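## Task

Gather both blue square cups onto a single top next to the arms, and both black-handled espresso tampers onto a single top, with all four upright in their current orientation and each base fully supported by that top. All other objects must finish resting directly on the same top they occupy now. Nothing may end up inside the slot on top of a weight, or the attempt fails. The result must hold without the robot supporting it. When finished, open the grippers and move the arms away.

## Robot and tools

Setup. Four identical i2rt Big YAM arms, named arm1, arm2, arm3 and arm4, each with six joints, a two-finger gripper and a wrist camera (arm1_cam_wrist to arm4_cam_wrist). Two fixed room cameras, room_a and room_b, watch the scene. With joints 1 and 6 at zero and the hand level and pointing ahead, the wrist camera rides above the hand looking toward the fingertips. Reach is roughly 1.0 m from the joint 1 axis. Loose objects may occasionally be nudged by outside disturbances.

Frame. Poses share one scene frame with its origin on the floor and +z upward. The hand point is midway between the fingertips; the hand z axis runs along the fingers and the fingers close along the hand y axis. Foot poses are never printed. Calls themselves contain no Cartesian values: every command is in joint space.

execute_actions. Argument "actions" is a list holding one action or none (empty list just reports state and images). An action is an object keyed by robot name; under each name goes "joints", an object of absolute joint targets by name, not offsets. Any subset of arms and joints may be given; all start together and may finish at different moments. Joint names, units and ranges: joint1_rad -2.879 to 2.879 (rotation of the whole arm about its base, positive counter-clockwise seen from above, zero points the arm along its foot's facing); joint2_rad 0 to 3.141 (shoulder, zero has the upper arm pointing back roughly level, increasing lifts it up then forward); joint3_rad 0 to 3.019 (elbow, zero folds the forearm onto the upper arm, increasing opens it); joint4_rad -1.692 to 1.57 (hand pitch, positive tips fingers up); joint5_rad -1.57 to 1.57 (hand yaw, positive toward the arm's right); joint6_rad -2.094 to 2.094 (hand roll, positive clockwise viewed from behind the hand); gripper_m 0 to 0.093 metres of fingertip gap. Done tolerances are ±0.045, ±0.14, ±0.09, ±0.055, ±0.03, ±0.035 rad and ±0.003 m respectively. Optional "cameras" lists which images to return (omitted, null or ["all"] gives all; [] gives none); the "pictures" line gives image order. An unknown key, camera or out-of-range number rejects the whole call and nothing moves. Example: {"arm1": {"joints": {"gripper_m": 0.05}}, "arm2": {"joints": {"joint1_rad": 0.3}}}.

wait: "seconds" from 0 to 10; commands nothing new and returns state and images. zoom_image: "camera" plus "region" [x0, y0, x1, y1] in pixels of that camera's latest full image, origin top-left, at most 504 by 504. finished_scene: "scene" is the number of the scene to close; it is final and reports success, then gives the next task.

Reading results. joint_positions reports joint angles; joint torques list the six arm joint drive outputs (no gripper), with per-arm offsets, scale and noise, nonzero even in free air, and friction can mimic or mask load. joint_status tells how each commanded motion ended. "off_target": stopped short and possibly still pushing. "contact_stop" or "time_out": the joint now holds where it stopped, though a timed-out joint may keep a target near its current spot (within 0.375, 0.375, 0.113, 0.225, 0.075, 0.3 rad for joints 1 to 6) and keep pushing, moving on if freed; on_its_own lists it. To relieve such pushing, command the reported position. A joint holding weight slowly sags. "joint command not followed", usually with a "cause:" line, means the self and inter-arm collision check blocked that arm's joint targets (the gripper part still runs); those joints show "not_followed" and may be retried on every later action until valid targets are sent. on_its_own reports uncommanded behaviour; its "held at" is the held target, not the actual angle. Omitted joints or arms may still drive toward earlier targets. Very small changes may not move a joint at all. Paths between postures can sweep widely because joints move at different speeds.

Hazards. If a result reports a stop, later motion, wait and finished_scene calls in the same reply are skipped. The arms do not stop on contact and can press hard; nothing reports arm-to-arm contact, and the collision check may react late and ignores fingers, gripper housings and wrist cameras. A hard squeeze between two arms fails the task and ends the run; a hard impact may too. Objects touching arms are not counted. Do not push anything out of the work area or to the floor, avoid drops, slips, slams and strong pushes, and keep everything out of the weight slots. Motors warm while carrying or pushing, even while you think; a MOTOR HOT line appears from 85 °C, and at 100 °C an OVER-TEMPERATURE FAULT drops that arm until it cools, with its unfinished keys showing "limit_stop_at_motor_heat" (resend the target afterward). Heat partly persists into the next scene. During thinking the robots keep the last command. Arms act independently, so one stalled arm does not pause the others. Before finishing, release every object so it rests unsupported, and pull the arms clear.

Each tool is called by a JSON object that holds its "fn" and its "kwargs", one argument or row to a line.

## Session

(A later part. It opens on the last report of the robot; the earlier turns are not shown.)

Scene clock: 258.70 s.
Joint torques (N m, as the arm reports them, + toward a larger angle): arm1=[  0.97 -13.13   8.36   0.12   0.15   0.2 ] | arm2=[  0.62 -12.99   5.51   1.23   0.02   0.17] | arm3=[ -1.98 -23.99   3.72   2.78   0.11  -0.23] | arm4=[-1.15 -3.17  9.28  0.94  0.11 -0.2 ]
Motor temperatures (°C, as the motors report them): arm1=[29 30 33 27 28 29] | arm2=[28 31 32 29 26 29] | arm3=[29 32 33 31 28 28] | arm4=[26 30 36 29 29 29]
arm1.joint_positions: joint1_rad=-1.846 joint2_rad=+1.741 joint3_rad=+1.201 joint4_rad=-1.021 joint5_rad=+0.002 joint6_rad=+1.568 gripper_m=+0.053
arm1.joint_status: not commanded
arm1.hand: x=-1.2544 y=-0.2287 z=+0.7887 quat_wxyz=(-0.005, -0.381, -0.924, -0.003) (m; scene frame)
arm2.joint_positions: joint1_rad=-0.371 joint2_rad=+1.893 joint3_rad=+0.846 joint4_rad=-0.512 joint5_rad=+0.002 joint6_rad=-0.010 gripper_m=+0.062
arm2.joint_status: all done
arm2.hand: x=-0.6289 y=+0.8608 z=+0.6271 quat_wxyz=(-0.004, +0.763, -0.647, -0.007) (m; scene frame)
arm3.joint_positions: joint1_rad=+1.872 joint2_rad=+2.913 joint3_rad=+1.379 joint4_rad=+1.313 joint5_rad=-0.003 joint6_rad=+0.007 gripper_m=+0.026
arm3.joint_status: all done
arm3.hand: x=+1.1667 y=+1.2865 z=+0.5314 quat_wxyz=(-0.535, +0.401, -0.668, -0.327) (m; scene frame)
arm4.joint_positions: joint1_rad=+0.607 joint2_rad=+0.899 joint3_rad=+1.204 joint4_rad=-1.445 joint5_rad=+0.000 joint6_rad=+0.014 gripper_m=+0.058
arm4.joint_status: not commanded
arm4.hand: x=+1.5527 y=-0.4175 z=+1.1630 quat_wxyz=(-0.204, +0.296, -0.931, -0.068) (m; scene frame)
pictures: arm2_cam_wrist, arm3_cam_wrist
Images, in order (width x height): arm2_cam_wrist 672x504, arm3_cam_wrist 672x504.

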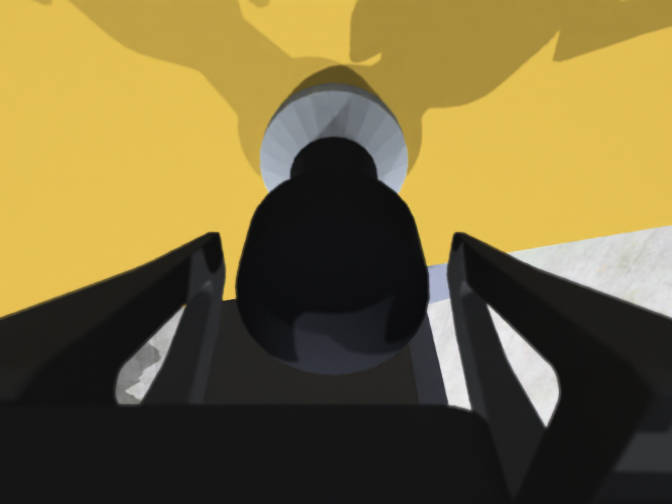

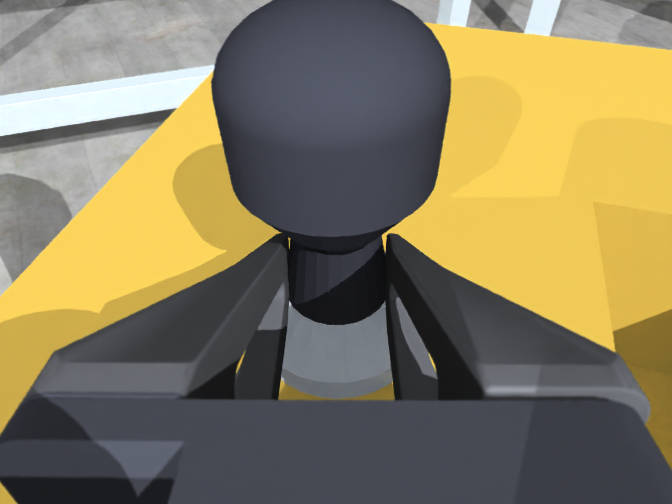

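{"fn": "execute_actions", "kwargs": {
  "actions": [
    {"arm2":{"joints":{"gripper_m":0.02}},"arm3":{"joints":{"joint2_rad":2.935,"joint4_rad":1.375}}}
  ],
  "cameras": ["arm2_cam_wrist","arm3_cam_wrist"]
}}

Scene clock: 260.77 s.
Joint torques (N m, as the arm reports them, + toward a larger angle): arm1=[  0.36 -14.     8.3    0.24   0.14   0.22] | arm2=[  0.29 -13.07   5.52   1.1    0.07   0.18] | arm3=[ -1.61 -21.75   3.33   2.65   0.12  -0.23] | arm4=[-1.05 -3.52  9.44  0.9   0.11 -0.19]
Motor temperatures (°C, as the motors report them): arm1=[29 30 33 27 28 29] | arm2=[28 31 32 29 26 29] | arm3=[29 32 33 31 28 28] | arm4=[26 30 36 29 29 29]
arm1.joint_positions: joint1_rad=-1.846 joint2_rad=+1.741 joint3_rad=+1.201 joint4_rad=-1.021 joint5_rad=+0.002 joint6_rad=+1.568 gripper_m=+0.053
arm1.joint_status: not commanded
arm1.hand: x=-1.2544 y=-0.2287 z=+0.7887 quat_wxyz=(-0.005, -0.381, -0.924, -0.003) (m; scene frame)
arm2.joint_positions: joint1_rad=-0.371 joint2_rad=+1.893 joint3_rad=+0.846 joint4_rad=-0.511 joint5_rad=+0.000 joint6_rad=-0.010 gripper_m=+0.045
arm2.joint_status: gripper_m off_target (ended at +0.045, target +0.020)
arm2.hand: x=-0.6293 y=+0.8611 z=+0.6271 quat_wxyz=(-0.004, +0.763, -0.647, -0.008) (m; scene frame)
arm3.joint_positions: joint1_rad=+1.872 joint2_rad=+2.925 joint3_rad=+1.382 joint4_rad=+1.336 joint5_rad=-0.003 joint6_rad=+0.007 gripper_m=+0.026
arm3.joint_status: all done
arm3.hand: x=+1.1658 y=+1.2846 z=+0.5305 quat_wxyz=(-0.540, +0.399, -0.664, -0.330) (m; scene frame)
arm4.joint_positions: joint1_rad=+0.607 joint2_rad=+0.899 joint3_rad=+1.204 joint4_rad=-1.445 joint5_rad=+0.000 joint6_rad=+0.014 gripper_m=+0.058
arm4.joint_status: not commanded
arm4.hand: x=+1.5527 y=-0.4175 z=+1.1630 quat_wxyz=(-0.204, +0.296, -0.931, -0.068) (m; scene frame)
pictures: arm2_cam_wrist, arm3_cam_wrist
Images, in order (width x height): arm2_cam_wrist 672x504, arm3_cam_wrist 672x504.

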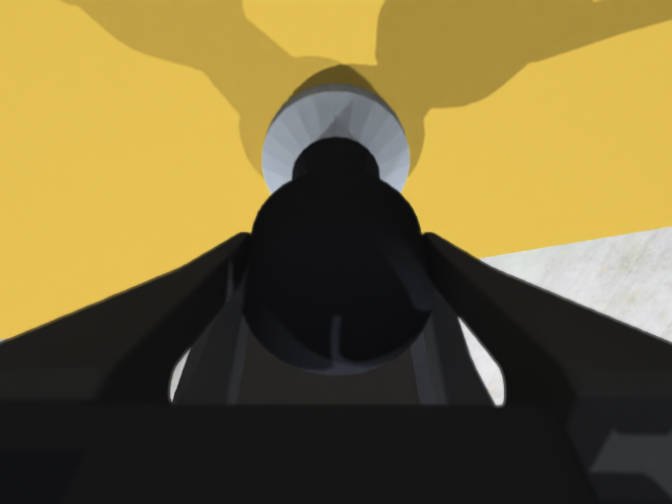

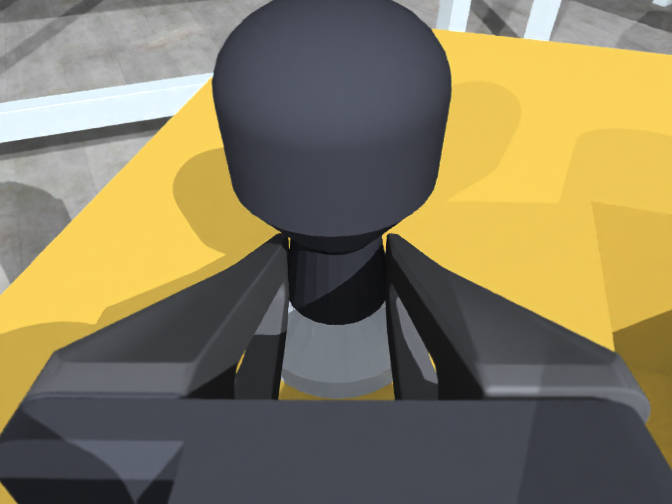

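{"fn": "execute_actions", "kwargs": {
  "actions": [
    {"arm2":{"joints":{"joint2_rad":1.68,"joint3_rad":0.9,"joint4_rad":-0.76}},"arm3":{"joints":{"joint2_rad":2.925,"joint4_rad":1.345,"gripper_m":0.085}}}
  ],
  "cameras": ["arm2_cam_wrist","arm3_cam_wrist"]
}}

Scene clock: 264.33 s.
Joint torques (N m, as the arm reports them, + toward a larger angle): arm1=[  0.91 -13.87   8.17   0.16   0.1    0.19] | arm2=[  0.64 -11.78  10.4   -0.46   0.07   0.17] | arm3=[ -1.49 -22.85   3.03   1.53   0.1   -0.23] | arm4=[-0.62 -3.48  9.44  0.95  0.1  -0.19]
Motor temperatures (°C, as the motors report them): arm1=[29 30 33 27 28 29] | arm2=[28 31 32 29 26 29] | arm3=[29 32 33 31 28 28] | arm4=[26 30 36 29 29 29]
arm1.joint_positions: joint1_rad=-1.846 joint2_rad=+1.741 joint3_rad=+1.201 joint4_rad=-1.021 joint5_rad=+0.002 joint6_rad=+1.568 gripper_m=+0.053
arm1.joint_status: not commanded
arm1.hand: x=-1.2544 y=-0.2287 z=+0.7887 quat_wxyz=(-0.005, -0.381, -0.924, -0.003) (m; scene frame)
arm2.joint_positions: joint1_rad=-0.371 joint2_rad=+1.684 joint3_rad=+0.866 joint4_rad=-0.745 joint5_rad=+0.000 joint6_rad=-0.010 gripper_m=+0.045
arm2.joint_status: all done
arm2.hand: x=-0.6281 y=+0.8560 z=+0.7102 quat_wxyz=(-0.002, +0.763, -0.647, -0.007) (m; scene frame)
arm3.joint_positions: joint1_rad=+1.872 joint2_rad=+2.925 joint3_rad=+1.386 joint4_rad=+1.336 joint5_rad=-0.003 joint6_rad=+0.007 gripper_m=+0.085
arm3.joint_status: all done
arm3.hand: x=+1.1666 y=+1.2861 z=+0.5314 quat_wxyz=(-0.541, +0.398, -0.663, -0.331) (m; scene frame)
arm4.joint_positions: joint1_rad=+0.607 joint2_rad=+0.899 joint3_rad=+1.204 joint4_rad=-1.445 joint5_rad=+0.000 joint6_rad=+0.014 gripper_m=+0.058
arm4.joint_status: not commanded
arm4.hand: x=+1.5527 y=-0.4175 z=+1.1630 quat_wxyz=(-0.204, +0.296, -0.931, -0.068) (m; scene frame)
pictures: arm2_cam_wrist, arm3_cam_wrist
Images, in order (width x height): arm2_cam_wrist 672x504, arm3_cam_wrist 672x504.

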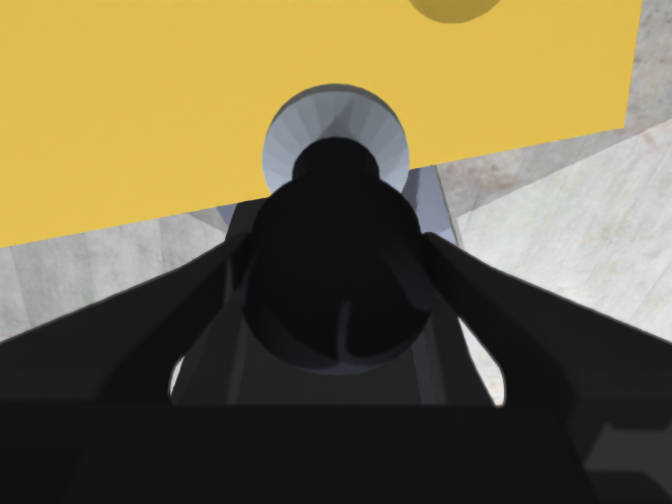

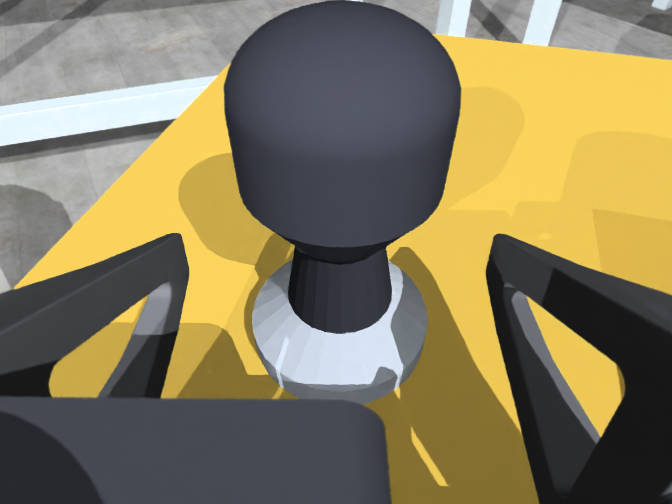

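{"fn": "execute_actions", "kwargs": {
  "actions": [
    {"arm2":{"joints":{"joint1_rad":-0.9,"joint3_rad":1.3,"joint4_rad":-1.15,"joint6_rad":-0.6}},"arm3":{"joints":{"joint2_rad":2.6,"joint3_rad":1.08,"gripper_m":0.093}}}
  ],
  "cameras": ["arm3_cam_wrist","room_a"]
}}

Scene clock: 270.87 s.
Joint torques (N m, as the arm reports them, + toward a larger angle): arm1=[  0.43 -13.44   8.21   0.41   0.11   0.19] | arm2=[  0.49 -15.19  12.21  -0.41  -0.02  -0.06] | arm3=[ -1.59 -20.12   2.21   1.49   0.13  -0.25] | arm4=[-1.56 -3.11  9.46  0.86  0.13 -0.23]
Motor temperatures (°C, as the motors report them): arm1=[29 30 33 27 28 29] | arm2=[28 31 33 29 26 29] | arm3=[29 32 32 31 28 28] | arm4=[26 30 36 29 29 29]
arm1.joint_positions: joint1_rad=-1.846 joint2_rad=+1.741 joint3_rad=+1.201 joint4_rad=-1.021 joint5_rad=+0.002 joint6_rad=+1.568 gripper_m=+0.053
arm1.joint_status: not commanded
arm1.hand: x=-1.2544 y=-0.2287 z=+0.7887 quat_wxyz=(-0.005, -0.381, -0.924, -0.003) (m; scene frame)
arm2.joint_positions: joint1_rad=-0.903 joint2_rad=+1.690 joint3_rad=+1.269 joint4_rad=-1.136 joint5_rad=+0.002 joint6_rad=-0.586 gripper_m=+0.045
arm2.joint_status: all done
arm2.hand: x=-0.3869 y=+0.9161 z=+0.8305 quat_wxyz=(-0.006, +0.777, -0.630, -0.004) (m; scene frame)
arm3.joint_positions: joint1_rad=+1.872 joint2_rad=+2.585 joint3_rad=+1.081 joint4_rad=+1.336 joint5_rad=-0.003 joint6_rad=+0.007 gripper_m=+0.093
arm3.joint_status: all done
arm3.hand: x=+1.1606 y=+1.2748 z=+0.6678 quat_wxyz=(-0.553, +0.393, -0.653, -0.338) (m; scene frame)
arm4.joint_positions: joint1_rad=+0.607 joint2_rad=+0.899 joint3_rad=+1.204 joint4_rad=-1.445 joint5_rad=+0.000 joint6_rad=+0.014 gripper_m=+0.058
arm4.joint_status: not commanded
arm4.hand: x=+1.5527 y=-0.4175 z=+1.1630 quat_wxyz=(-0.204, +0.296, -0.931, -0.068) (m; scene frame)
pictures: arm3_cam_wrist, room_a
Images, in order (width x height): arm3_cam_wrist 672x504, room_a 672x504.

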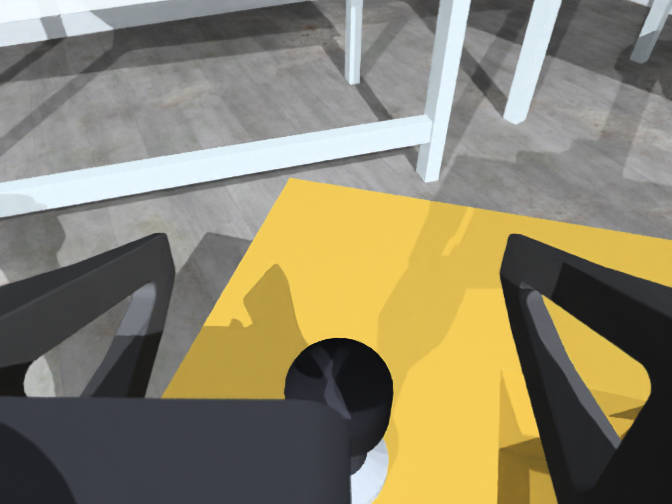

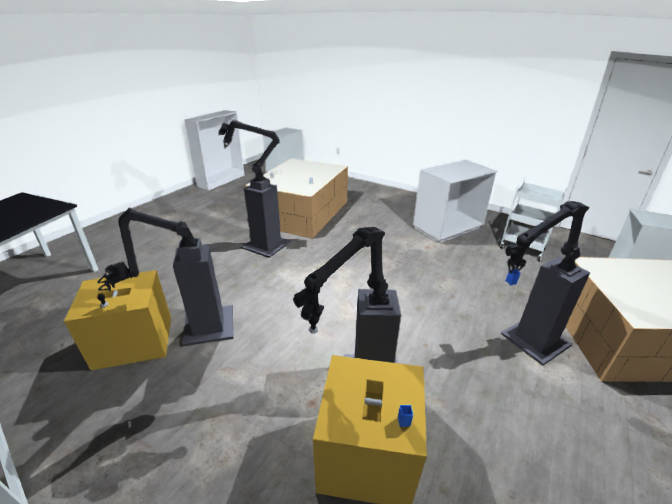

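{"fn": "execute_actions", "kwargs": {
  "actions": [
    {"arm2":{"joints":{"joint1_rad":-1.91,"joint2_rad":1.985,"joint3_rad":1.865,"joint4_rad":-1.39,"joint6_rad":-1.585}},"arm3":{"joints":{"joint1_rad":-2.18,"joint2_rad":2.245,"joint3_rad":1.225,"joint4_rad":0.82}}}
  ],
  "cameras": ["arm3_cam_wrist","room_a","room_b"]
}}

Scene clock: 283.93 s.
Joint torques (N m, as the arm reports them, + toward a larger angle): arm1=[  0.69 -13.16   8.4    0.14   0.08   0.2 ] | arm2=[ -0.27 -22.2   13.11  -0.56   0.01  -0.03] | arm3=[ -0.03 -23.61   6.35   0.6   -0.02  -0.24] | arm4=[-1.14 -3.31  9.39  0.9   0.16 -0.23]
Motor temperatures (°C, as the motors report them): arm1=[29 30 33 27 28 29] | arm2=[28 31 36 29 26 29] | arm3=[29 32 32 31 28 28] | arm4=[26 29 36 29 29 29]
arm1.joint_positions: joint1_rad=-1.846 joint2_rad=+1.741 joint3_rad=+1.201 joint4_rad=-1.021 joint5_rad=+0.002 joint6_rad=+1.568 gripper_m=+0.053
arm1.joint_status: not commanded
arm1.hand: x=-1.2544 y=-0.2287 z=+0.7887 quat_wxyz=(-0.005, -0.381, -0.924, -0.003) (m; scene frame)
arm2.joint_positions: joint1_rad=-1.904 joint2_rad=+2.022 joint3_rad=+1.830 joint4_rad=-1.374 joint5_rad=+0.000 joint6_rad=-1.572 gripper_m=+0.045
arm2.joint_status: all done
arm2.hand: x=+0.0455 y=+0.5826 z=+0.8537 quat_wxyz=(-0.001, +0.772, -0.636, -0.002) (m; scene frame)
arm3.joint_positions: joint1_rad=-2.189 joint2_rad=+2.241 joint3_rad=+1.225 joint4_rad=+0.836 joint5_rad=+0.000 joint6_rad=+0.006 gripper_m=+0.093
arm3.joint_status: all done
arm3.hand: x=+0.1157 y=+0.5760 z=+0.8272 quat_wxyz=(-0.053, -0.766, -0.063, +0.637) (m; scene frame)
arm4.joint_positions: joint1_rad=+0.607 joint2_rad=+0.899 joint3_rad=+1.204 joint4_rad=-1.445 joint5_rad=+0.000 joint6_rad=+0.014 gripper_m=+0.058
arm4.joint_status: not commanded
arm4.hand: x=+1.5527 y=-0.4175 z=+1.1630 quat_wxyz=(-0.204, +0.296, -0.931, -0.068) (m; scene frame)
pictures: arm3_cam_wrist, room_a, room_b
Images, in order (width x height): arm3_cam_wrist 672x504, room_a 672x504, room_b 672x504.

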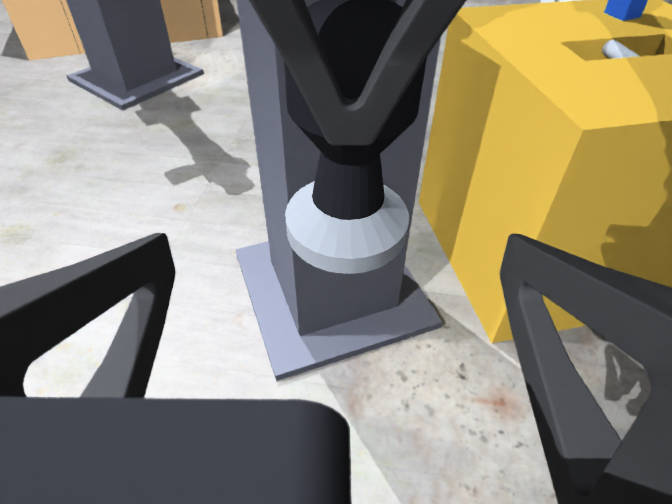

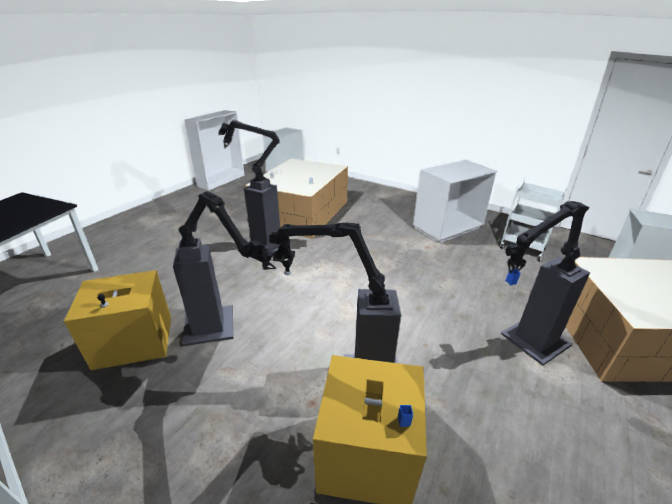

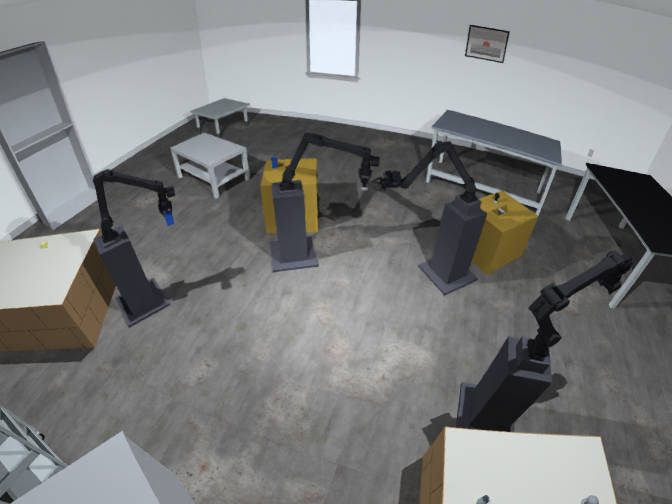

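{"fn": "execute_actions", "kwargs": {
  "actions": [
    {"arm3":{"joints":{"joint1_rad":-2.205,"joint2_rad":2.378,"joint3_rad":1.508,"joint4_rad":0.68}}}
  ],
  "cameras": ["arm3_cam_wrist","room_b"]
}}

{"fn": "zoom_image", "kwargs": {
  "camera": "room_b",
  "region": [330, 130, 430, 210]
}}

Scene clock: 290.10 s.
Joint torques (N m, as the arm reports them, + toward a larger angle): arm1=[  0.31 -13.14   8.22   0.28   0.12   0.19] | arm2=[ -0.43 -22.31  13.16  -0.53  -0.01  -0.03] | arm3=[ -2.3  -27.34   9.56   0.64  -0.03  -0.24] | arm4=[-1.33 -3.32  9.46  0.92  0.14 -0.23]
Motor temperatures (°C, as the motors report them): arm1=[29 30 33 27 28 29] | arm2=[28 32 36 29 26 29] | arm3=[29 32 32 31 28 28] | arm4=[26 29 36 29 29 29]
arm1.joint_positions: joint1_rad=-1.846 joint2_rad=+1.741 joint3_rad=+1.201 joint4_rad=-1.021 joint5_rad=+0.002 joint6_rad=+1.568 gripper_m=+0.053
arm1.joint_status: not commanded
arm1.hand: x=-1.2544 y=-0.2287 z=+0.7887 quat_wxyz=(-0.005, -0.381, -0.924, -0.003) (m; scene frame)
arm2.joint_positions: joint1_rad=-1.904 joint2_rad=+2.022 joint3_rad=+1.830 joint4_rad=-1.374 joint5_rad=+0.000 joint6_rad=-1.572 gripper_m=+0.045
arm2.joint_status: not commanded
arm2.hand: x=+0.0455 y=+0.5826 z=+0.8537 quat_wxyz=(-0.001, +0.772, -0.636, -0.002) (m; scene frame)
arm3.joint_positions: joint1_rad=-2.195 joint2_rad=+2.383 joint3_rad=+1.480 joint4_rad=+0.696 joint5_rad=+0.000 joint6_rad=+0.006 gripper_m=+0.093
arm3.joint_status: all done
arm3.hand: x=+0.0489 y=+0.5696 z=+0.8018 quat_wxyz=(-0.051, -0.775, -0.062, +0.627) (m; scene frame)
arm4.joint_positions: joint1_rad=+0.607 joint2_rad=+0.899 joint3_rad=+1.204 joint4_rad=-1.445 joint5_rad=+0.000 joint6_rad=+0.014 gripper_m=+0.058
arm4.joint_status: not commanded
arm4.hand: x=+1.5527 y=-0.4175 z=+1.1630 quat_wxyz=(-0.204, +0.296, -0.931, -0.068) (m; scene frame)
pictures: arm3_cam_wrist, room_b
Images, in order (width x height): arm3_cam_wrist 672x504, room_b 672x504.

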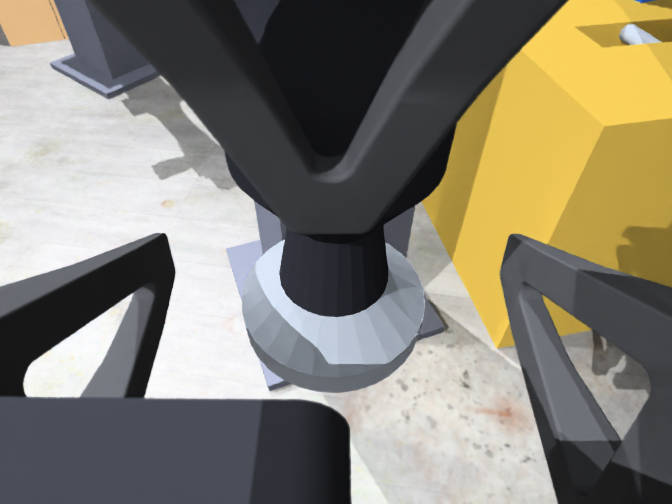

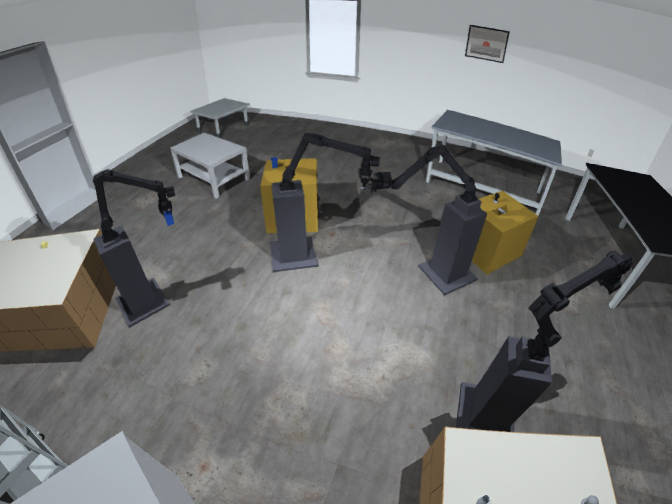

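Region (330, 130, 430, 210) of room_b's 672x504 image, scaled by 5.040, with more detail than that image has; it fills the top 403 rows of this view, and the rest is white.

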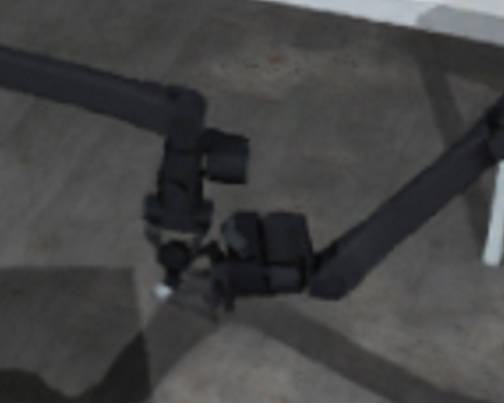

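{"fn": "execute_actions", "kwargs": {
  "actions": [
    {"arm3":{"joints":{"joint4_rad":0.748,"gripper_m":0.062}}}
  ],
  "cameras": ["arm3_cam_wrist"]
}}

Scene clock: 292.60 s.
Joint torques (N m, as the arm reports them, + toward a larger angle): arm1=[  0.8  -13.35   8.13   0.44   0.11   0.18] | arm2=[ -0.08 -21.93  13.09  -0.49  -0.02  -0.05] | arm3=[ -1.89 -27.39   9.68   2.28  -0.02  -0.22] | arm4=[-1.14 -3.5   9.43  0.98  0.15 -0.21]
Motor temperatures (°C, as the motors report them): arm1=[29 30 33 27 28 29] | arm2=[28 32 37 29 26 29] | arm3=[29 32 33 31 28 28] | arm4=[26 29 36 29 29 29]
arm1.joint_positions: joint1_rad=-1.846 joint2_rad=+1.741 joint3_rad=+1.201 joint4_rad=-1.021 joint5_rad=+0.002 joint6_rad=+1.568 gripper_m=+0.053
arm1.joint_status: not commanded
arm1.hand: x=-1.2544 y=-0.2287 z=+0.7887 quat_wxyz=(-0.005, -0.381, -0.924, -0.003) (m; scene frame)
arm2.joint_positions: joint1_rad=-1.904 joint2_rad=+2.022 joint3_rad=+1.830 joint4_rad=-1.374 joint5_rad=+0.000 joint6_rad=-1.572 gripper_m=+0.045
arm2.joint_status: not commanded
arm2.hand: x=+0.0455 y=+0.5826 z=+0.8537 quat_wxyz=(-0.001, +0.772, -0.636, -0.002) (m; scene frame)
arm3.joint_positions: joint1_rad=-2.195 joint2_rad=+2.383 joint3_rad=+1.480 joint4_rad=+0.718 joint5_rad=+0.000 joint6_rad=+0.006 gripper_m=+0.062
arm3.joint_status: all done
arm3.hand: x=+0.0478 y=+0.5694 z=+0.8072 quat_wxyz=(-0.051, -0.768, -0.061, +0.635) (m; scene frame)
arm4.joint_positions: joint1_rad=+0.607 joint2_rad=+0.899 joint3_rad=+1.204 joint4_rad=-1.445 joint5_rad=+0.000 joint6_rad=+0.014 gripper_m=+0.058
arm4.joint_status: not commanded
arm4.hand: x=+1.5527 y=-0.4175 z=+1.1630 quat_wxyz=(-0.204, +0.296, -0.931, -0.068) (m; scene frame)
pictures: arm3_cam_wrist
Images, in order (width x height): arm3_cam_wrist 672x504.

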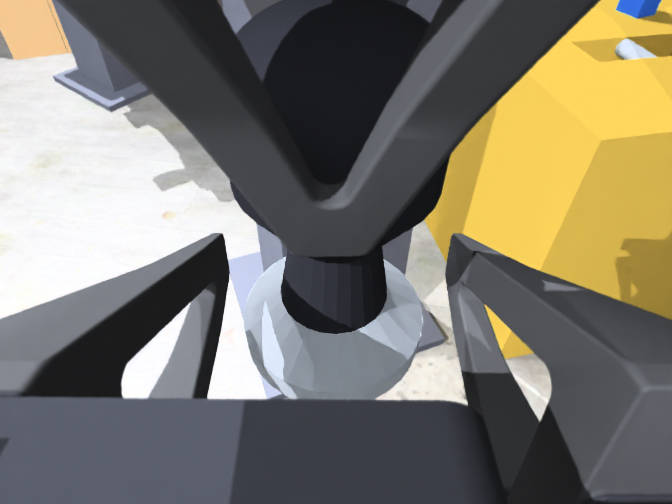

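{"fn": "execute_actions", "kwargs": {
  "actions": [
    {"arm3":{"joints":{"gripper_m":0.005}}}
  ],
  "cameras": ["arm3_cam_wrist","arm2_cam_wrist"]
}}

Scene clock: 294.83 s.
Joint torques (N m, as the arm reports them, + toward a larger angle): arm1=[  1.56 -13.36   8.36   0.42   0.11   0.19] | arm2=[ -0.15 -22.47  13.1   -0.49   0.04  -0.02] | arm3=[ -1.9  -27.47   9.65   2.31   0.04  -0.23] | arm4=[-0.86 -3.16  9.43  0.82  0.13 -0.22]
Motor temperatures (°C, as the motors report them): arm1=[29 30 33 27 28 29] | arm2=[28 32 37 29 26 29] | arm3=[29 32 33 31 28 28] | arm4=[26 29 36 29 29 29]
arm1.joint_positions: joint1_rad=-1.846 joint2_rad=+1.741 joint3_rad=+1.201 joint4_rad=-1.021 joint5_rad=+0.002 joint6_rad=+1.568 gripper_m=+0.053
arm1.joint_status: not commanded
arm1.hand: x=-1.2544 y=-0.2287 z=+0.7887 quat_wxyz=(-0.005, -0.381, -0.924, -0.003) (m; scene frame)
arm2.joint_positions: joint1_rad=-1.904 joint2_rad=+2.022 joint3_rad=+1.830 joint4_rad=-1.374 joint5_rad=-0.001 joint6_rad=-1.572 gripper_m=+0.045
arm2.joint_status: not commanded
arm2.hand: x=+0.0455 y=+0.5828 z=+0.8537 quat_wxyz=(-0.002, +0.772, -0.636, -0.002) (m; scene frame)
arm3.joint_positions: joint1_rad=-2.195 joint2_rad=+2.383 joint3_rad=+1.480 joint4_rad=+0.719 joint5_rad=-0.001 joint6_rad=+0.005 gripper_m=+0.027
arm3.joint_status: gripper_m off_target (ended at +0.027, target +0.005)
arm3.hand: x=+0.0478 y=+0.5692 z=+0.8074 quat_wxyz=(-0.052, -0.768, -0.062, +0.636) (m; scene frame)
arm4.joint_positions: joint1_rad=+0.607 joint2_rad=+0.899 joint3_rad=+1.204 joint4_rad=-1.445 joint5_rad=+0.000 joint6_rad=+0.014 gripper_m=+0.058
arm4.joint_status: not commanded
arm4.hand: x=+1.5527 y=-0.4175 z=+1.1630 quat_wxyz=(-0.204, +0.296, -0.931, -0.068) (m; scene frame)
pictures: arm2_cam_wrist, arm3_cam_wrist
Images, in order (width x height): arm2_cam_wrist 672x504, arm3_cam_wrist 672x504.

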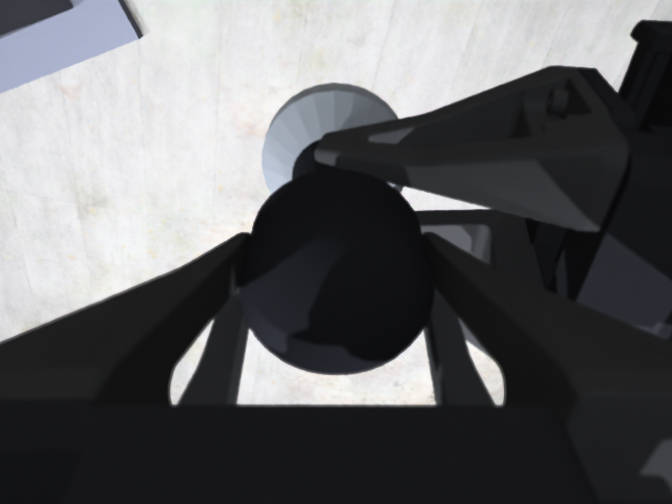

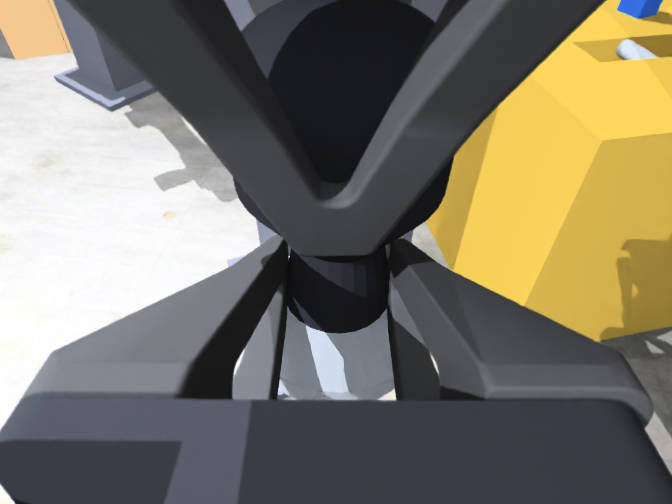

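{"fn": "execute_actions", "kwargs": {
  "actions": [
    {"arm2":{"joints":{"gripper_m":0.056}}}
  ],
  "cameras": []
}}

{"fn": "execute_actions", "kwargs": {
  "actions": [
    {"arm2":{"joints":{"joint2_rad":1.89}}}
  ],
  "cameras": ["arm3_cam_wrist","room_b"]
}}

Scene clock: 298.47 s.
Joint torques (N m, as the arm reports them, + toward a larger angle): arm1=[  0.24 -13.13   8.02   0.46   0.18   0.17] | arm2=[ -0.63 -21.47  13.16  -0.56   0.01  -0.03] | arm3=[ -2.1  -28.17   9.62   2.28   0.04  -0.24] | arm4=[-1.46 -3.22  9.49  0.95  0.11 -0.23]
Motor temperatures (°C, as the motors report them): arm1=[29 30 33 27 28 29] | arm2=[28 33 37 29 26 29] | arm3=[29 33 33 31 28 28] | arm4=[26 29 36 29 29 29]
arm1.joint_positions: joint1_rad=-1.846 joint2_rad=+1.741 joint3_rad=+1.201 joint4_rad=-1.021 joint5_rad=+0.002 joint6_rad=+1.568 gripper_m=+0.053
arm1.joint_status: not commanded
arm1.hand: x=-1.2544 y=-0.2287 z=+0.7887 quat_wxyz=(-0.005, -0.381, -0.924, -0.003) (m; scene frame)
arm2.joint_positions: joint1_rad=-1.904 joint2_rad=+2.011 joint3_rad=+1.830 joint4_rad=-1.374 joint5_rad=-0.001 joint6_rad=-1.572 gripper_m=+0.056
arm2.joint_status: all done
arm2.hand: x=+0.0456 y=+0.5828 z=+0.8599 quat_wxyz=(-0.006, +0.772, -0.636, +0.001) (m; scene frame)
arm3.joint_positions: joint1_rad=-2.195 joint2_rad=+2.390 joint3_rad=+1.480 joint4_rad=+0.719 joint5_rad=-0.001 joint6_rad=+0.005 gripper_m=+0.027
arm3.joint_status: not commanded
arm3.hand: x=+0.0486 y=+0.5697 z=+0.8022 quat_wxyz=(-0.051, -0.770, -0.062, +0.633) (m; scene frame)
arm4.joint_positions: joint1_rad=+0.607 joint2_rad=+0.899 joint3_rad=+1.204 joint4_rad=-1.445 joint5_rad=+0.000 joint6_rad=+0.014 gripper_m=+0.058
arm4.joint_status: not commanded
arm4.hand: x=+1.5527 y=-0.4175 z=+1.1630 quat_wxyz=(-0.204, +0.296, -0.931, -0.068) (m; scene frame)
pictures: none
No camera images: the call's "cameras" was empty. Leave "cameras" out to get every camera's image.

Scene clock: 299.67 s.
Joint torques (N m, as the arm reports them, + toward a larger angle): arm1=[  0.27 -13.03   8.19   0.12   0.17   0.19] | arm2=[ -0.46 -17.54  13.55  -0.18   0.01  -0.02] | arm3=[ -2.05 -27.77   9.57   2.24   0.04  -0.21] | arm4=[-1.12 -3.77  9.49  0.89  0.12 -0.21]
Motor temperatures (°C, as the motors report them): arm1=[29 30 33 27 28 29] | arm2=[28 33 37 29 26 29] | arm3=[29 33 34 31 28 28] | arm4=[26 29 36 29 29 29]
arm1.joint_positions: joint1_rad=-1.846 joint2_rad=+1.741 joint3_rad=+1.201 joint4_rad=-1.021 joint5_rad=+0.002 joint6_rad=+1.568 gripper_m=+0.053
arm1.joint_status: not commanded
arm1.hand: x=-1.2544 y=-0.2287 z=+0.7887 quat_wxyz=(-0.005, -0.381, -0.924, -0.003) (m; scene frame)
arm2.joint_positions: joint1_rad=-1.904 joint2_rad=+1.883 joint3_rad=+1.830 joint4_rad=-1.374 joint5_rad=-0.001 joint6_rad=-1.572 gripper_m=+0.056
arm2.joint_status: all done
arm2.hand: x=+0.0413 y=+0.5816 z=+0.9372 quat_wxyz=(-0.055, +0.770, -0.635, +0.042) (m; scene frame)
arm3.joint_positions: joint1_rad=-2.195 joint2_rad=+2.390 joint3_rad=+1.480 joint4_rad=+0.719 joint5_rad=-0.001 joint6_rad=+0.005 gripper_m=+0.027
arm3.joint_status: not commanded
arm3.hand: x=+0.0486 y=+0.5697 z=+0.8022 quat_wxyz=(-0.051, -0.770, -0.062, +0.633) (m; scene frame)
arm4.joint_positions: joint1_rad=+0.607 joint2_rad=+0.899 joint3_rad=+1.204 joint4_rad=-1.445 joint5_rad=+0.000 joint6_rad=+0.014 gripper_m=+0.058
arm4.joint_status: not commanded
arm4.hand: x=+1.5527 y=-0.4175 z=+1.1630 quat_wxyz=(-0.204, +0.296, -0.931, -0.068) (m; scene frame)
pictures: arm3_cam_wrist, room_b
Images, in order (width x height): arm3_cam_wrist 672x504, room_b 672x504.

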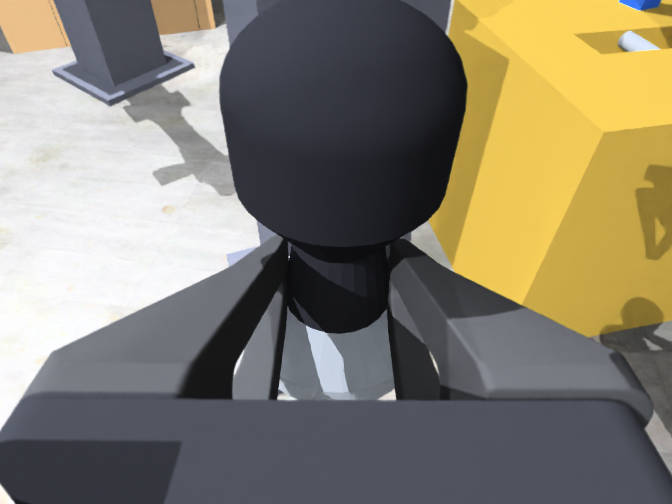

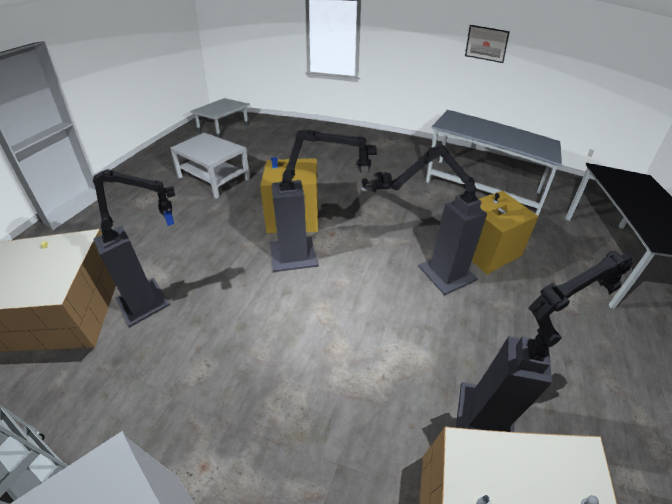

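{"fn": "execute_actions", "kwargs": {
  "actions": [
    {"arm1":{"joints":{"joint2_rad":2.045,"joint3_rad":2.058,"joint4_rad":-1.555}},"arm2":{"joints":{"joint1_rad":1.83,"joint2_rad":1.94,"joint3_rad":1.15,"joint4_rad":0.61,"joint6_rad":0.012,"gripper_m":0.093}},"arm3":{"joints":{"joint1_rad":1.465,"joint2_rad":2.42,"joint3_rad":1.09,"joint4_rad":1.22}}}
  ],
  "cameras": ["arm2_cam_wrist","arm3_cam_wrist","room_a","room_b"]
}}

Scene clock: 310.57 s.
Joint torques (N m, as the arm reports them, + toward a larger angle): arm1=[  0.35 -18.25  11.5    0.2    0.08   0.17] | arm2=[ -0.45 -18.51   8.76   3.3    0.12   0.2 ] | arm3=[ -1.59 -24.41   4.26   3.07   0.14  -0.23] | arm4=[-1.45 -2.94  9.43  0.86  0.15 -0.19]
Motor temperatures (°C, as the motors report them): arm1=[29 30 34 27 28 29] | arm2=[28 33 37 29 26 29] | arm3=[29 33 34 31 28 28] | arm4=[26 29 36 29 29 29]
arm1.joint_positions: joint1_rad=-1.846 joint2_rad=+2.032 joint3_rad=+2.018 joint4_rad=-1.547 joint5_rad=+0.002 joint6_rad=+1.569 gripper_m=+0.053
arm1.joint_status: all done
arm1.hand: x=-1.1469 y=-0.1201 z=+0.9270 quat_wxyz=(-0.005, -0.382, -0.924, -0.004) (m; scene frame)
arm2.joint_positions: joint1_rad=+1.836 joint2_rad=+1.955 joint3_rad=+1.151 joint4_rad=+0.584 joint5_rad=-0.001 joint6_rad=-0.002 gripper_m=+0.093
arm2.joint_status: all done
arm2.hand: x=-1.0829 y=-0.0546 z=+0.8616 quat_wxyz=(+0.238, +0.719, +0.303, -0.578) (m; scene frame)
arm3.joint_positions: joint1_rad=+1.474 joint2_rad=+2.445 joint3_rad=+1.081 joint4_rad=+1.170 joint5_rad=-0.004 joint6_rad=+0.005 gripper_m=+0.027
arm3.joint_status: all done
arm3.hand: x=+1.3808 y=+1.1311 z=+0.7169 quat_wxyz=(-0.599, +0.259, -0.726, -0.219) (m; scene frame)
arm4.joint_positions: joint1_rad=+0.607 joint2_rad=+0.899 joint3_rad=+1.204 joint4_rad=-1.445 joint5_rad=+0.000 joint6_rad=+0.014 gripper_m=+0.058
arm4.joint_status: not commanded
arm4.hand: x=+1.5527 y=-0.4175 z=+1.1630 quat_wxyz=(-0.204, +0.296, -0.931, -0.068) (m; scene frame)
pictures: arm2_cam_wrist, arm3_cam_wrist, room_a, room_b
Images, in order (width x height): arm2_cam_wrist 672x504, arm3_cam_wrist 672x504, room_a 672x504, room_b 672x504.

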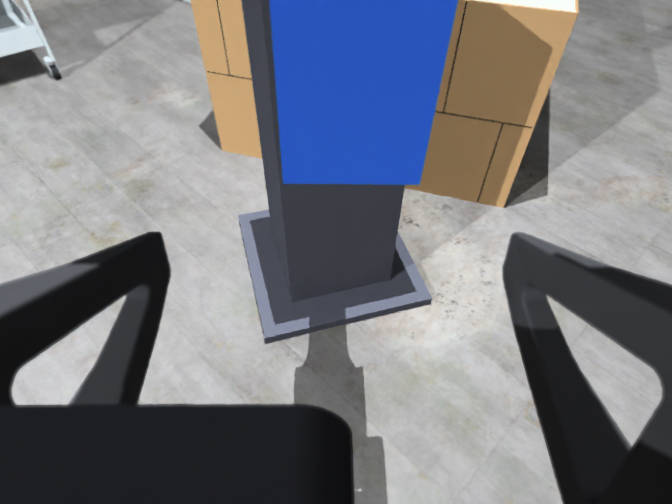

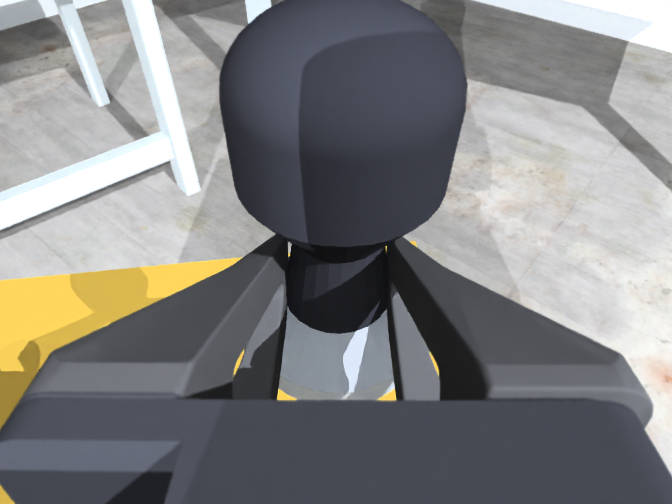

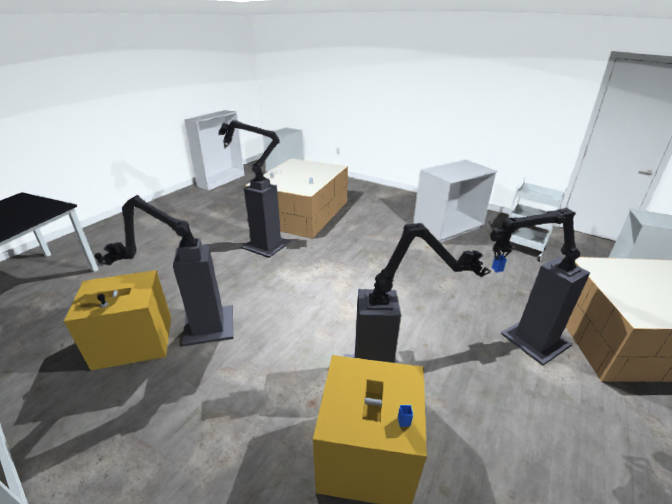

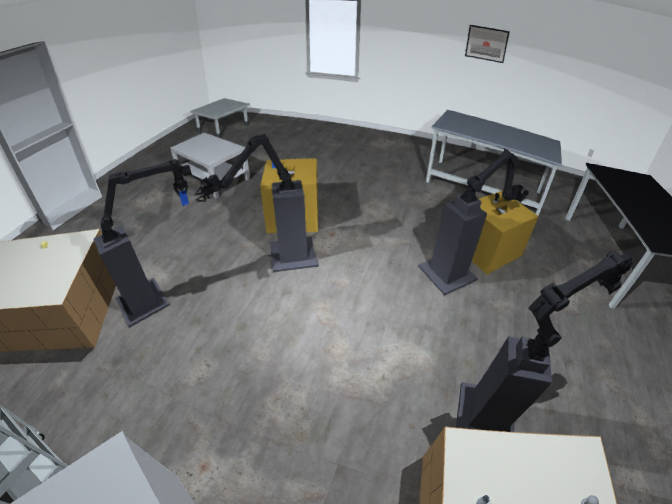

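{"fn": "execute_actions", "kwargs": {
  "actions": [
    {"arm2":{"joints":{"joint1_rad":1.82,"joint2_rad":2.082,"joint3_rad":1.46,"joint4_rad":0.445}},"arm3":{"joints":{"joint2_rad":2.83,"joint3_rad":1.375,"joint4_rad":1.365}}}
  ],
  "cameras": ["arm2_cam_wrist","arm3_cam_wrist","room_b"]
}}

{"fn": "zoom_image", "kwargs": {
  "camera": "room_b",
  "region": [460, 160, 560, 250]
}}

Scene clock: 317.67 s.
Joint torques (N m, as the arm reports them, + toward a larger angle): arm1=[  0.49 -18.57  11.51   0.07   0.15   0.19] | arm2=[ -0.44 -20.39  13.17   1.46   0.1    0.18] | arm3=[ -1.74 -26.41   4.27   2.95   0.15  -0.23] | arm4=[-0.94 -3.28  9.59  0.71  0.13 -0.22]
Motor temperatures (°C, as the motors report them): arm1=[29 31 35 27 28 29] | arm2=[28 33 36 29 26 29] | arm3=[29 33 33 31 28 28] | arm4=[26 29 36 29 29 29]
arm1.joint_positions: joint1_rad=-1.846 joint2_rad=+2.032 joint3_rad=+2.018 joint4_rad=-1.547 joint5_rad=+0.002 joint6_rad=+1.569 gripper_m=+0.053
arm1.joint_status: not commanded
arm1.hand: x=-1.1469 y=-0.1201 z=+0.9270 quat_wxyz=(-0.005, -0.382, -0.924, -0.004) (m; scene frame)
arm2.joint_positions: joint1_rad=+1.826 joint2_rad=+2.083 joint3_rad=+1.425 joint4_rad=+0.460 joint5_rad=-0.001 joint6_rad=-0.001 gripper_m=+0.093
arm2.joint_status: all done
arm2.hand: x=-1.1438 y=-0.1042 z=+0.8798 quat_wxyz=(+0.238, +0.714, +0.296, -0.588) (m; scene frame)
arm3.joint_positions: joint1_rad=+1.474 joint2_rad=+2.864 joint3_rad=+1.351 joint4_rad=+1.319 joint5_rad=-0.004 joint6_rad=+0.005 gripper_m=+0.027
arm3.joint_status: all done
arm3.hand: x=+1.3752 y=+1.1270 z=+0.5571 quat_wxyz=(-0.599, +0.259, -0.726, -0.219) (m; scene frame)
arm4.joint_positions: joint1_rad=+0.607 joint2_rad=+0.899 joint3_rad=+1.204 joint4_rad=-1.445 joint5_rad=+0.000 joint6_rad=+0.014 gripper_m=+0.058
arm4.joint_status: not commanded
arm4.hand: x=+1.5527 y=-0.4175 z=+1.1630 quat_wxyz=(-0.204, +0.296, -0.931, -0.068) (m; scene frame)
pictures: arm2_cam_wrist, arm3_cam_wrist, room_b
Images, in order (width x height): arm2_cam_wrist 672x504, arm3_cam_wrist 672x504, room_b 672x504.

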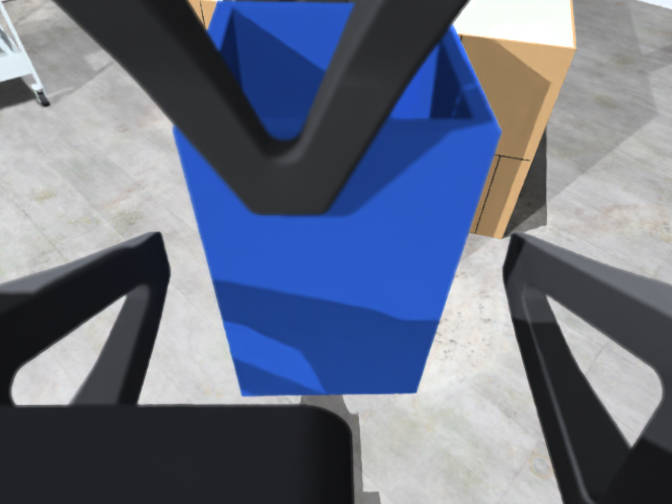

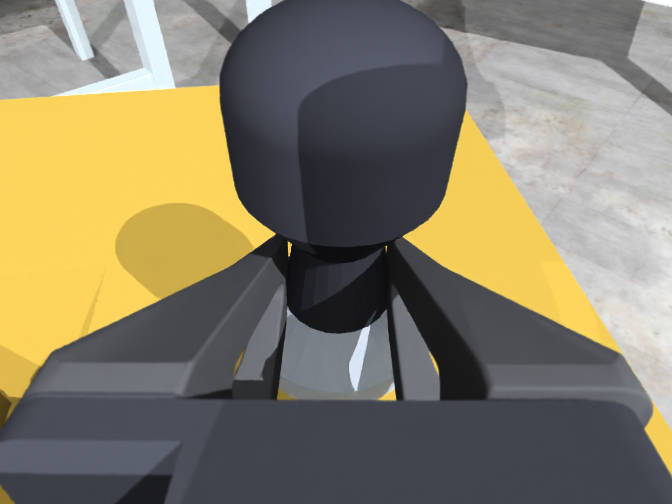

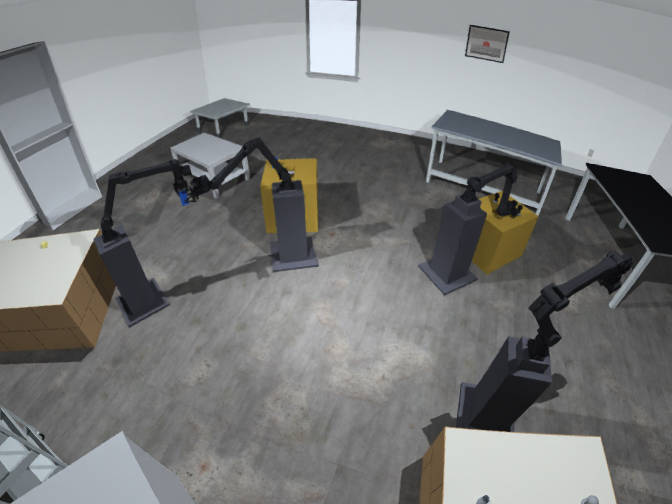

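Region (460, 160, 560, 250) of room_b's 672x504 image, scaled by 5.040, with more detail than that image has; it fills the top 454 rows of this view, and the rest is white.

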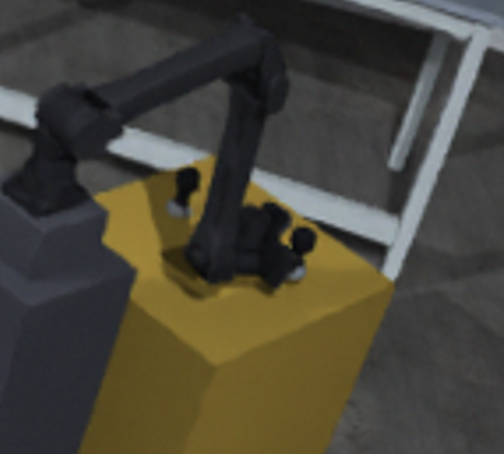

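{"fn": "execute_actions", "kwargs": {
  "actions": [
    {"arm2":{"joints":{"gripper_m":0.03}},"arm3":{"joints":{"joint2_rad":2.91,"joint3_rad":1.42,"joint4_rad":1.38}}}
  ],
  "cameras": ["arm2_cam_wrist"]
}}

Scene clock: 320.13 s.
Joint torques (N m, as the arm reports them, + toward a larger angle): arm1=[  0.93 -18.91  11.62   0.4    0.24   0.18] | arm2=[ -0.25 -20.03  12.98   1.28   0.17   0.17] | arm3=[ -1.62 -24.6    3.4    3.04   0.14  -0.23] | arm4=[-1.16 -3.14  9.45  0.95  0.13 -0.2 ]
Motor temperatures (°C, as the motors report them): arm1=[29 31 35 27 28 29] | arm2=[28 33 37 29 26 29] | arm3=[29 33 33 31 28 28] | arm4=[26 29 36 29 29 29]
arm1.joint_positions: joint1_rad=-1.845 joint2_rad=+2.032 joint3_rad=+2.018 joint4_rad=-1.547 joint5_rad=-0.001 joint6_rad=+1.573 gripper_m=+0.053
arm1.joint_status: not commanded
arm1.hand: x=-1.1474 y=-0.1195 z=+0.9270 quat_wxyz=(-0.003, -0.383, -0.924, -0.004) (m; scene frame)
arm2.joint_positions: joint1_rad=+1.826 joint2_rad=+2.083 joint3_rad=+1.425 joint4_rad=+0.460 joint5_rad=-0.003 joint6_rad=+0.002 gripper_m=+0.053
arm2.joint_status: gripper_m off_target (ended at +0.053, target +0.030)
arm2.hand: x=-1.1437 y=-0.1044 z=+0.8798 quat_wxyz=(+0.240, +0.715, +0.295, -0.587) (m; scene frame)
arm3.joint_positions: joint1_rad=+1.474 joint2_rad=+2.927 joint3_rad=+1.404 joint4_rad=+1.331 joint5_rad=-0.004 joint6_rad=+0.005 gripper_m=+0.027
arm3.joint_status: all done
arm3.hand: x=+1.3737 y=+1.1258 z=+0.5331 quat_wxyz=(-0.599, +0.258, -0.725, -0.219) (m; scene frame)
arm4.joint_positions: joint1_rad=+0.607 joint2_rad=+0.899 joint3_rad=+1.204 joint4_rad=-1.445 joint5_rad=+0.000 joint6_rad=+0.014 gripper_m=+0.058
arm4.joint_status: not commanded
arm4.hand: x=+1.5527 y=-0.4175 z=+1.1630 quat_wxyz=(-0.204, +0.296, -0.931, -0.068) (m; scene frame)
pictures: arm2_cam_wrist
Images, in order (width x height): arm2_cam_wrist 672x504.

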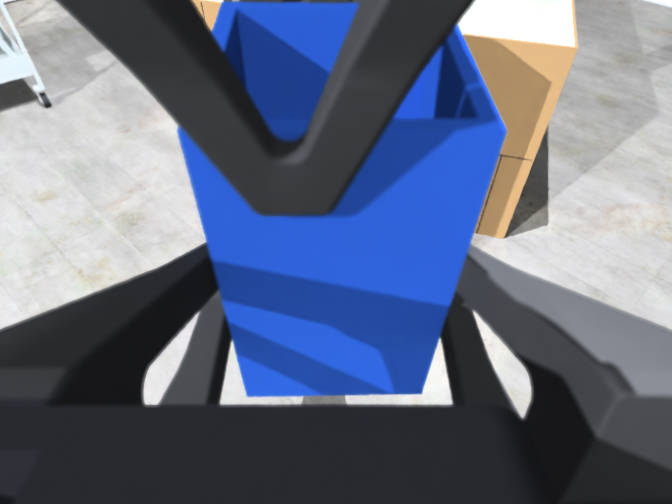

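{"fn": "execute_actions", "kwargs": {
  "actions": [
    {"arm1":{"joints":{"gripper_m":0.068}},"arm3":{"joints":{"joint2_rad":2.95}}}
  ],
  "cameras": []
}}

Scene clock: 321.97 s.
Joint torques (N m, as the arm reports them, + toward a larger angle): arm1=[  1.66 -18.62  11.7    0.3    0.27   0.14] | arm2=[ -0.66 -20.25  13.01   1.37   0.17   0.16] | arm3=[ -2.02 -21.7    3.31   2.56   0.14  -0.2 ] | arm4=[-1.24 -3.27  9.42  0.86  0.11 -0.21]
Motor temperatures (°C, as the motors report them): arm1=[29 31 35 27 28 29] | arm2=[28 33 37 29 26 29] | arm3=[29 33 33 31 28 28] | arm4=[26 29 36 29 29 29]
arm1.joint_positions: joint1_rad=-1.845 joint2_rad=+2.032 joint3_rad=+2.018 joint4_rad=-1.547 joint5_rad=-0.001 joint6_rad=+1.573 gripper_m=+0.068
arm1.joint_status: all done
arm1.hand: x=-1.1474 y=-0.1195 z=+0.9270 quat_wxyz=(-0.003, -0.383, -0.924, -0.004) (m; scene frame)
arm2.joint_positions: joint1_rad=+1.826 joint2_rad=+2.083 joint3_rad=+1.425 joint4_rad=+0.459 joint5_rad=-0.003 joint6_rad=+0.002 gripper_m=+0.053
arm2.joint_status: not commanded
arm2.hand: x=-1.1436 y=-0.1043 z=+0.8795 quat_wxyz=(+0.240, +0.715, +0.296, -0.587) (m; scene frame)
arm3.joint_positions: joint1_rad=+1.474 joint2_rad=+2.937 joint3_rad=+1.404 joint4_rad=+1.343 joint5_rad=-0.003 joint6_rad=+0.004 gripper_m=+0.027
arm3.joint_status: all done
arm3.hand: x=+1.3709 y=+1.1235 z=+0.5294 quat_wxyz=(-0.600, +0.259, -0.725, -0.219) (m; scene frame)
arm4.joint_positions: joint1_rad=+0.607 joint2_rad=+0.899 joint3_rad=+1.204 joint4_rad=-1.445 joint5_rad=+0.000 joint6_rad=+0.014 gripper_m=+0.058
arm4.joint_status: not commanded
arm4.hand: x=+1.5527 y=-0.4175 z=+1.1630 quat_wxyz=(-0.204, +0.296, -0.931, -0.068) (m; scene frame)
pictures: none
No camera images: the call's "cameras" was empty. Leave "cameras" out to get every camera's image.


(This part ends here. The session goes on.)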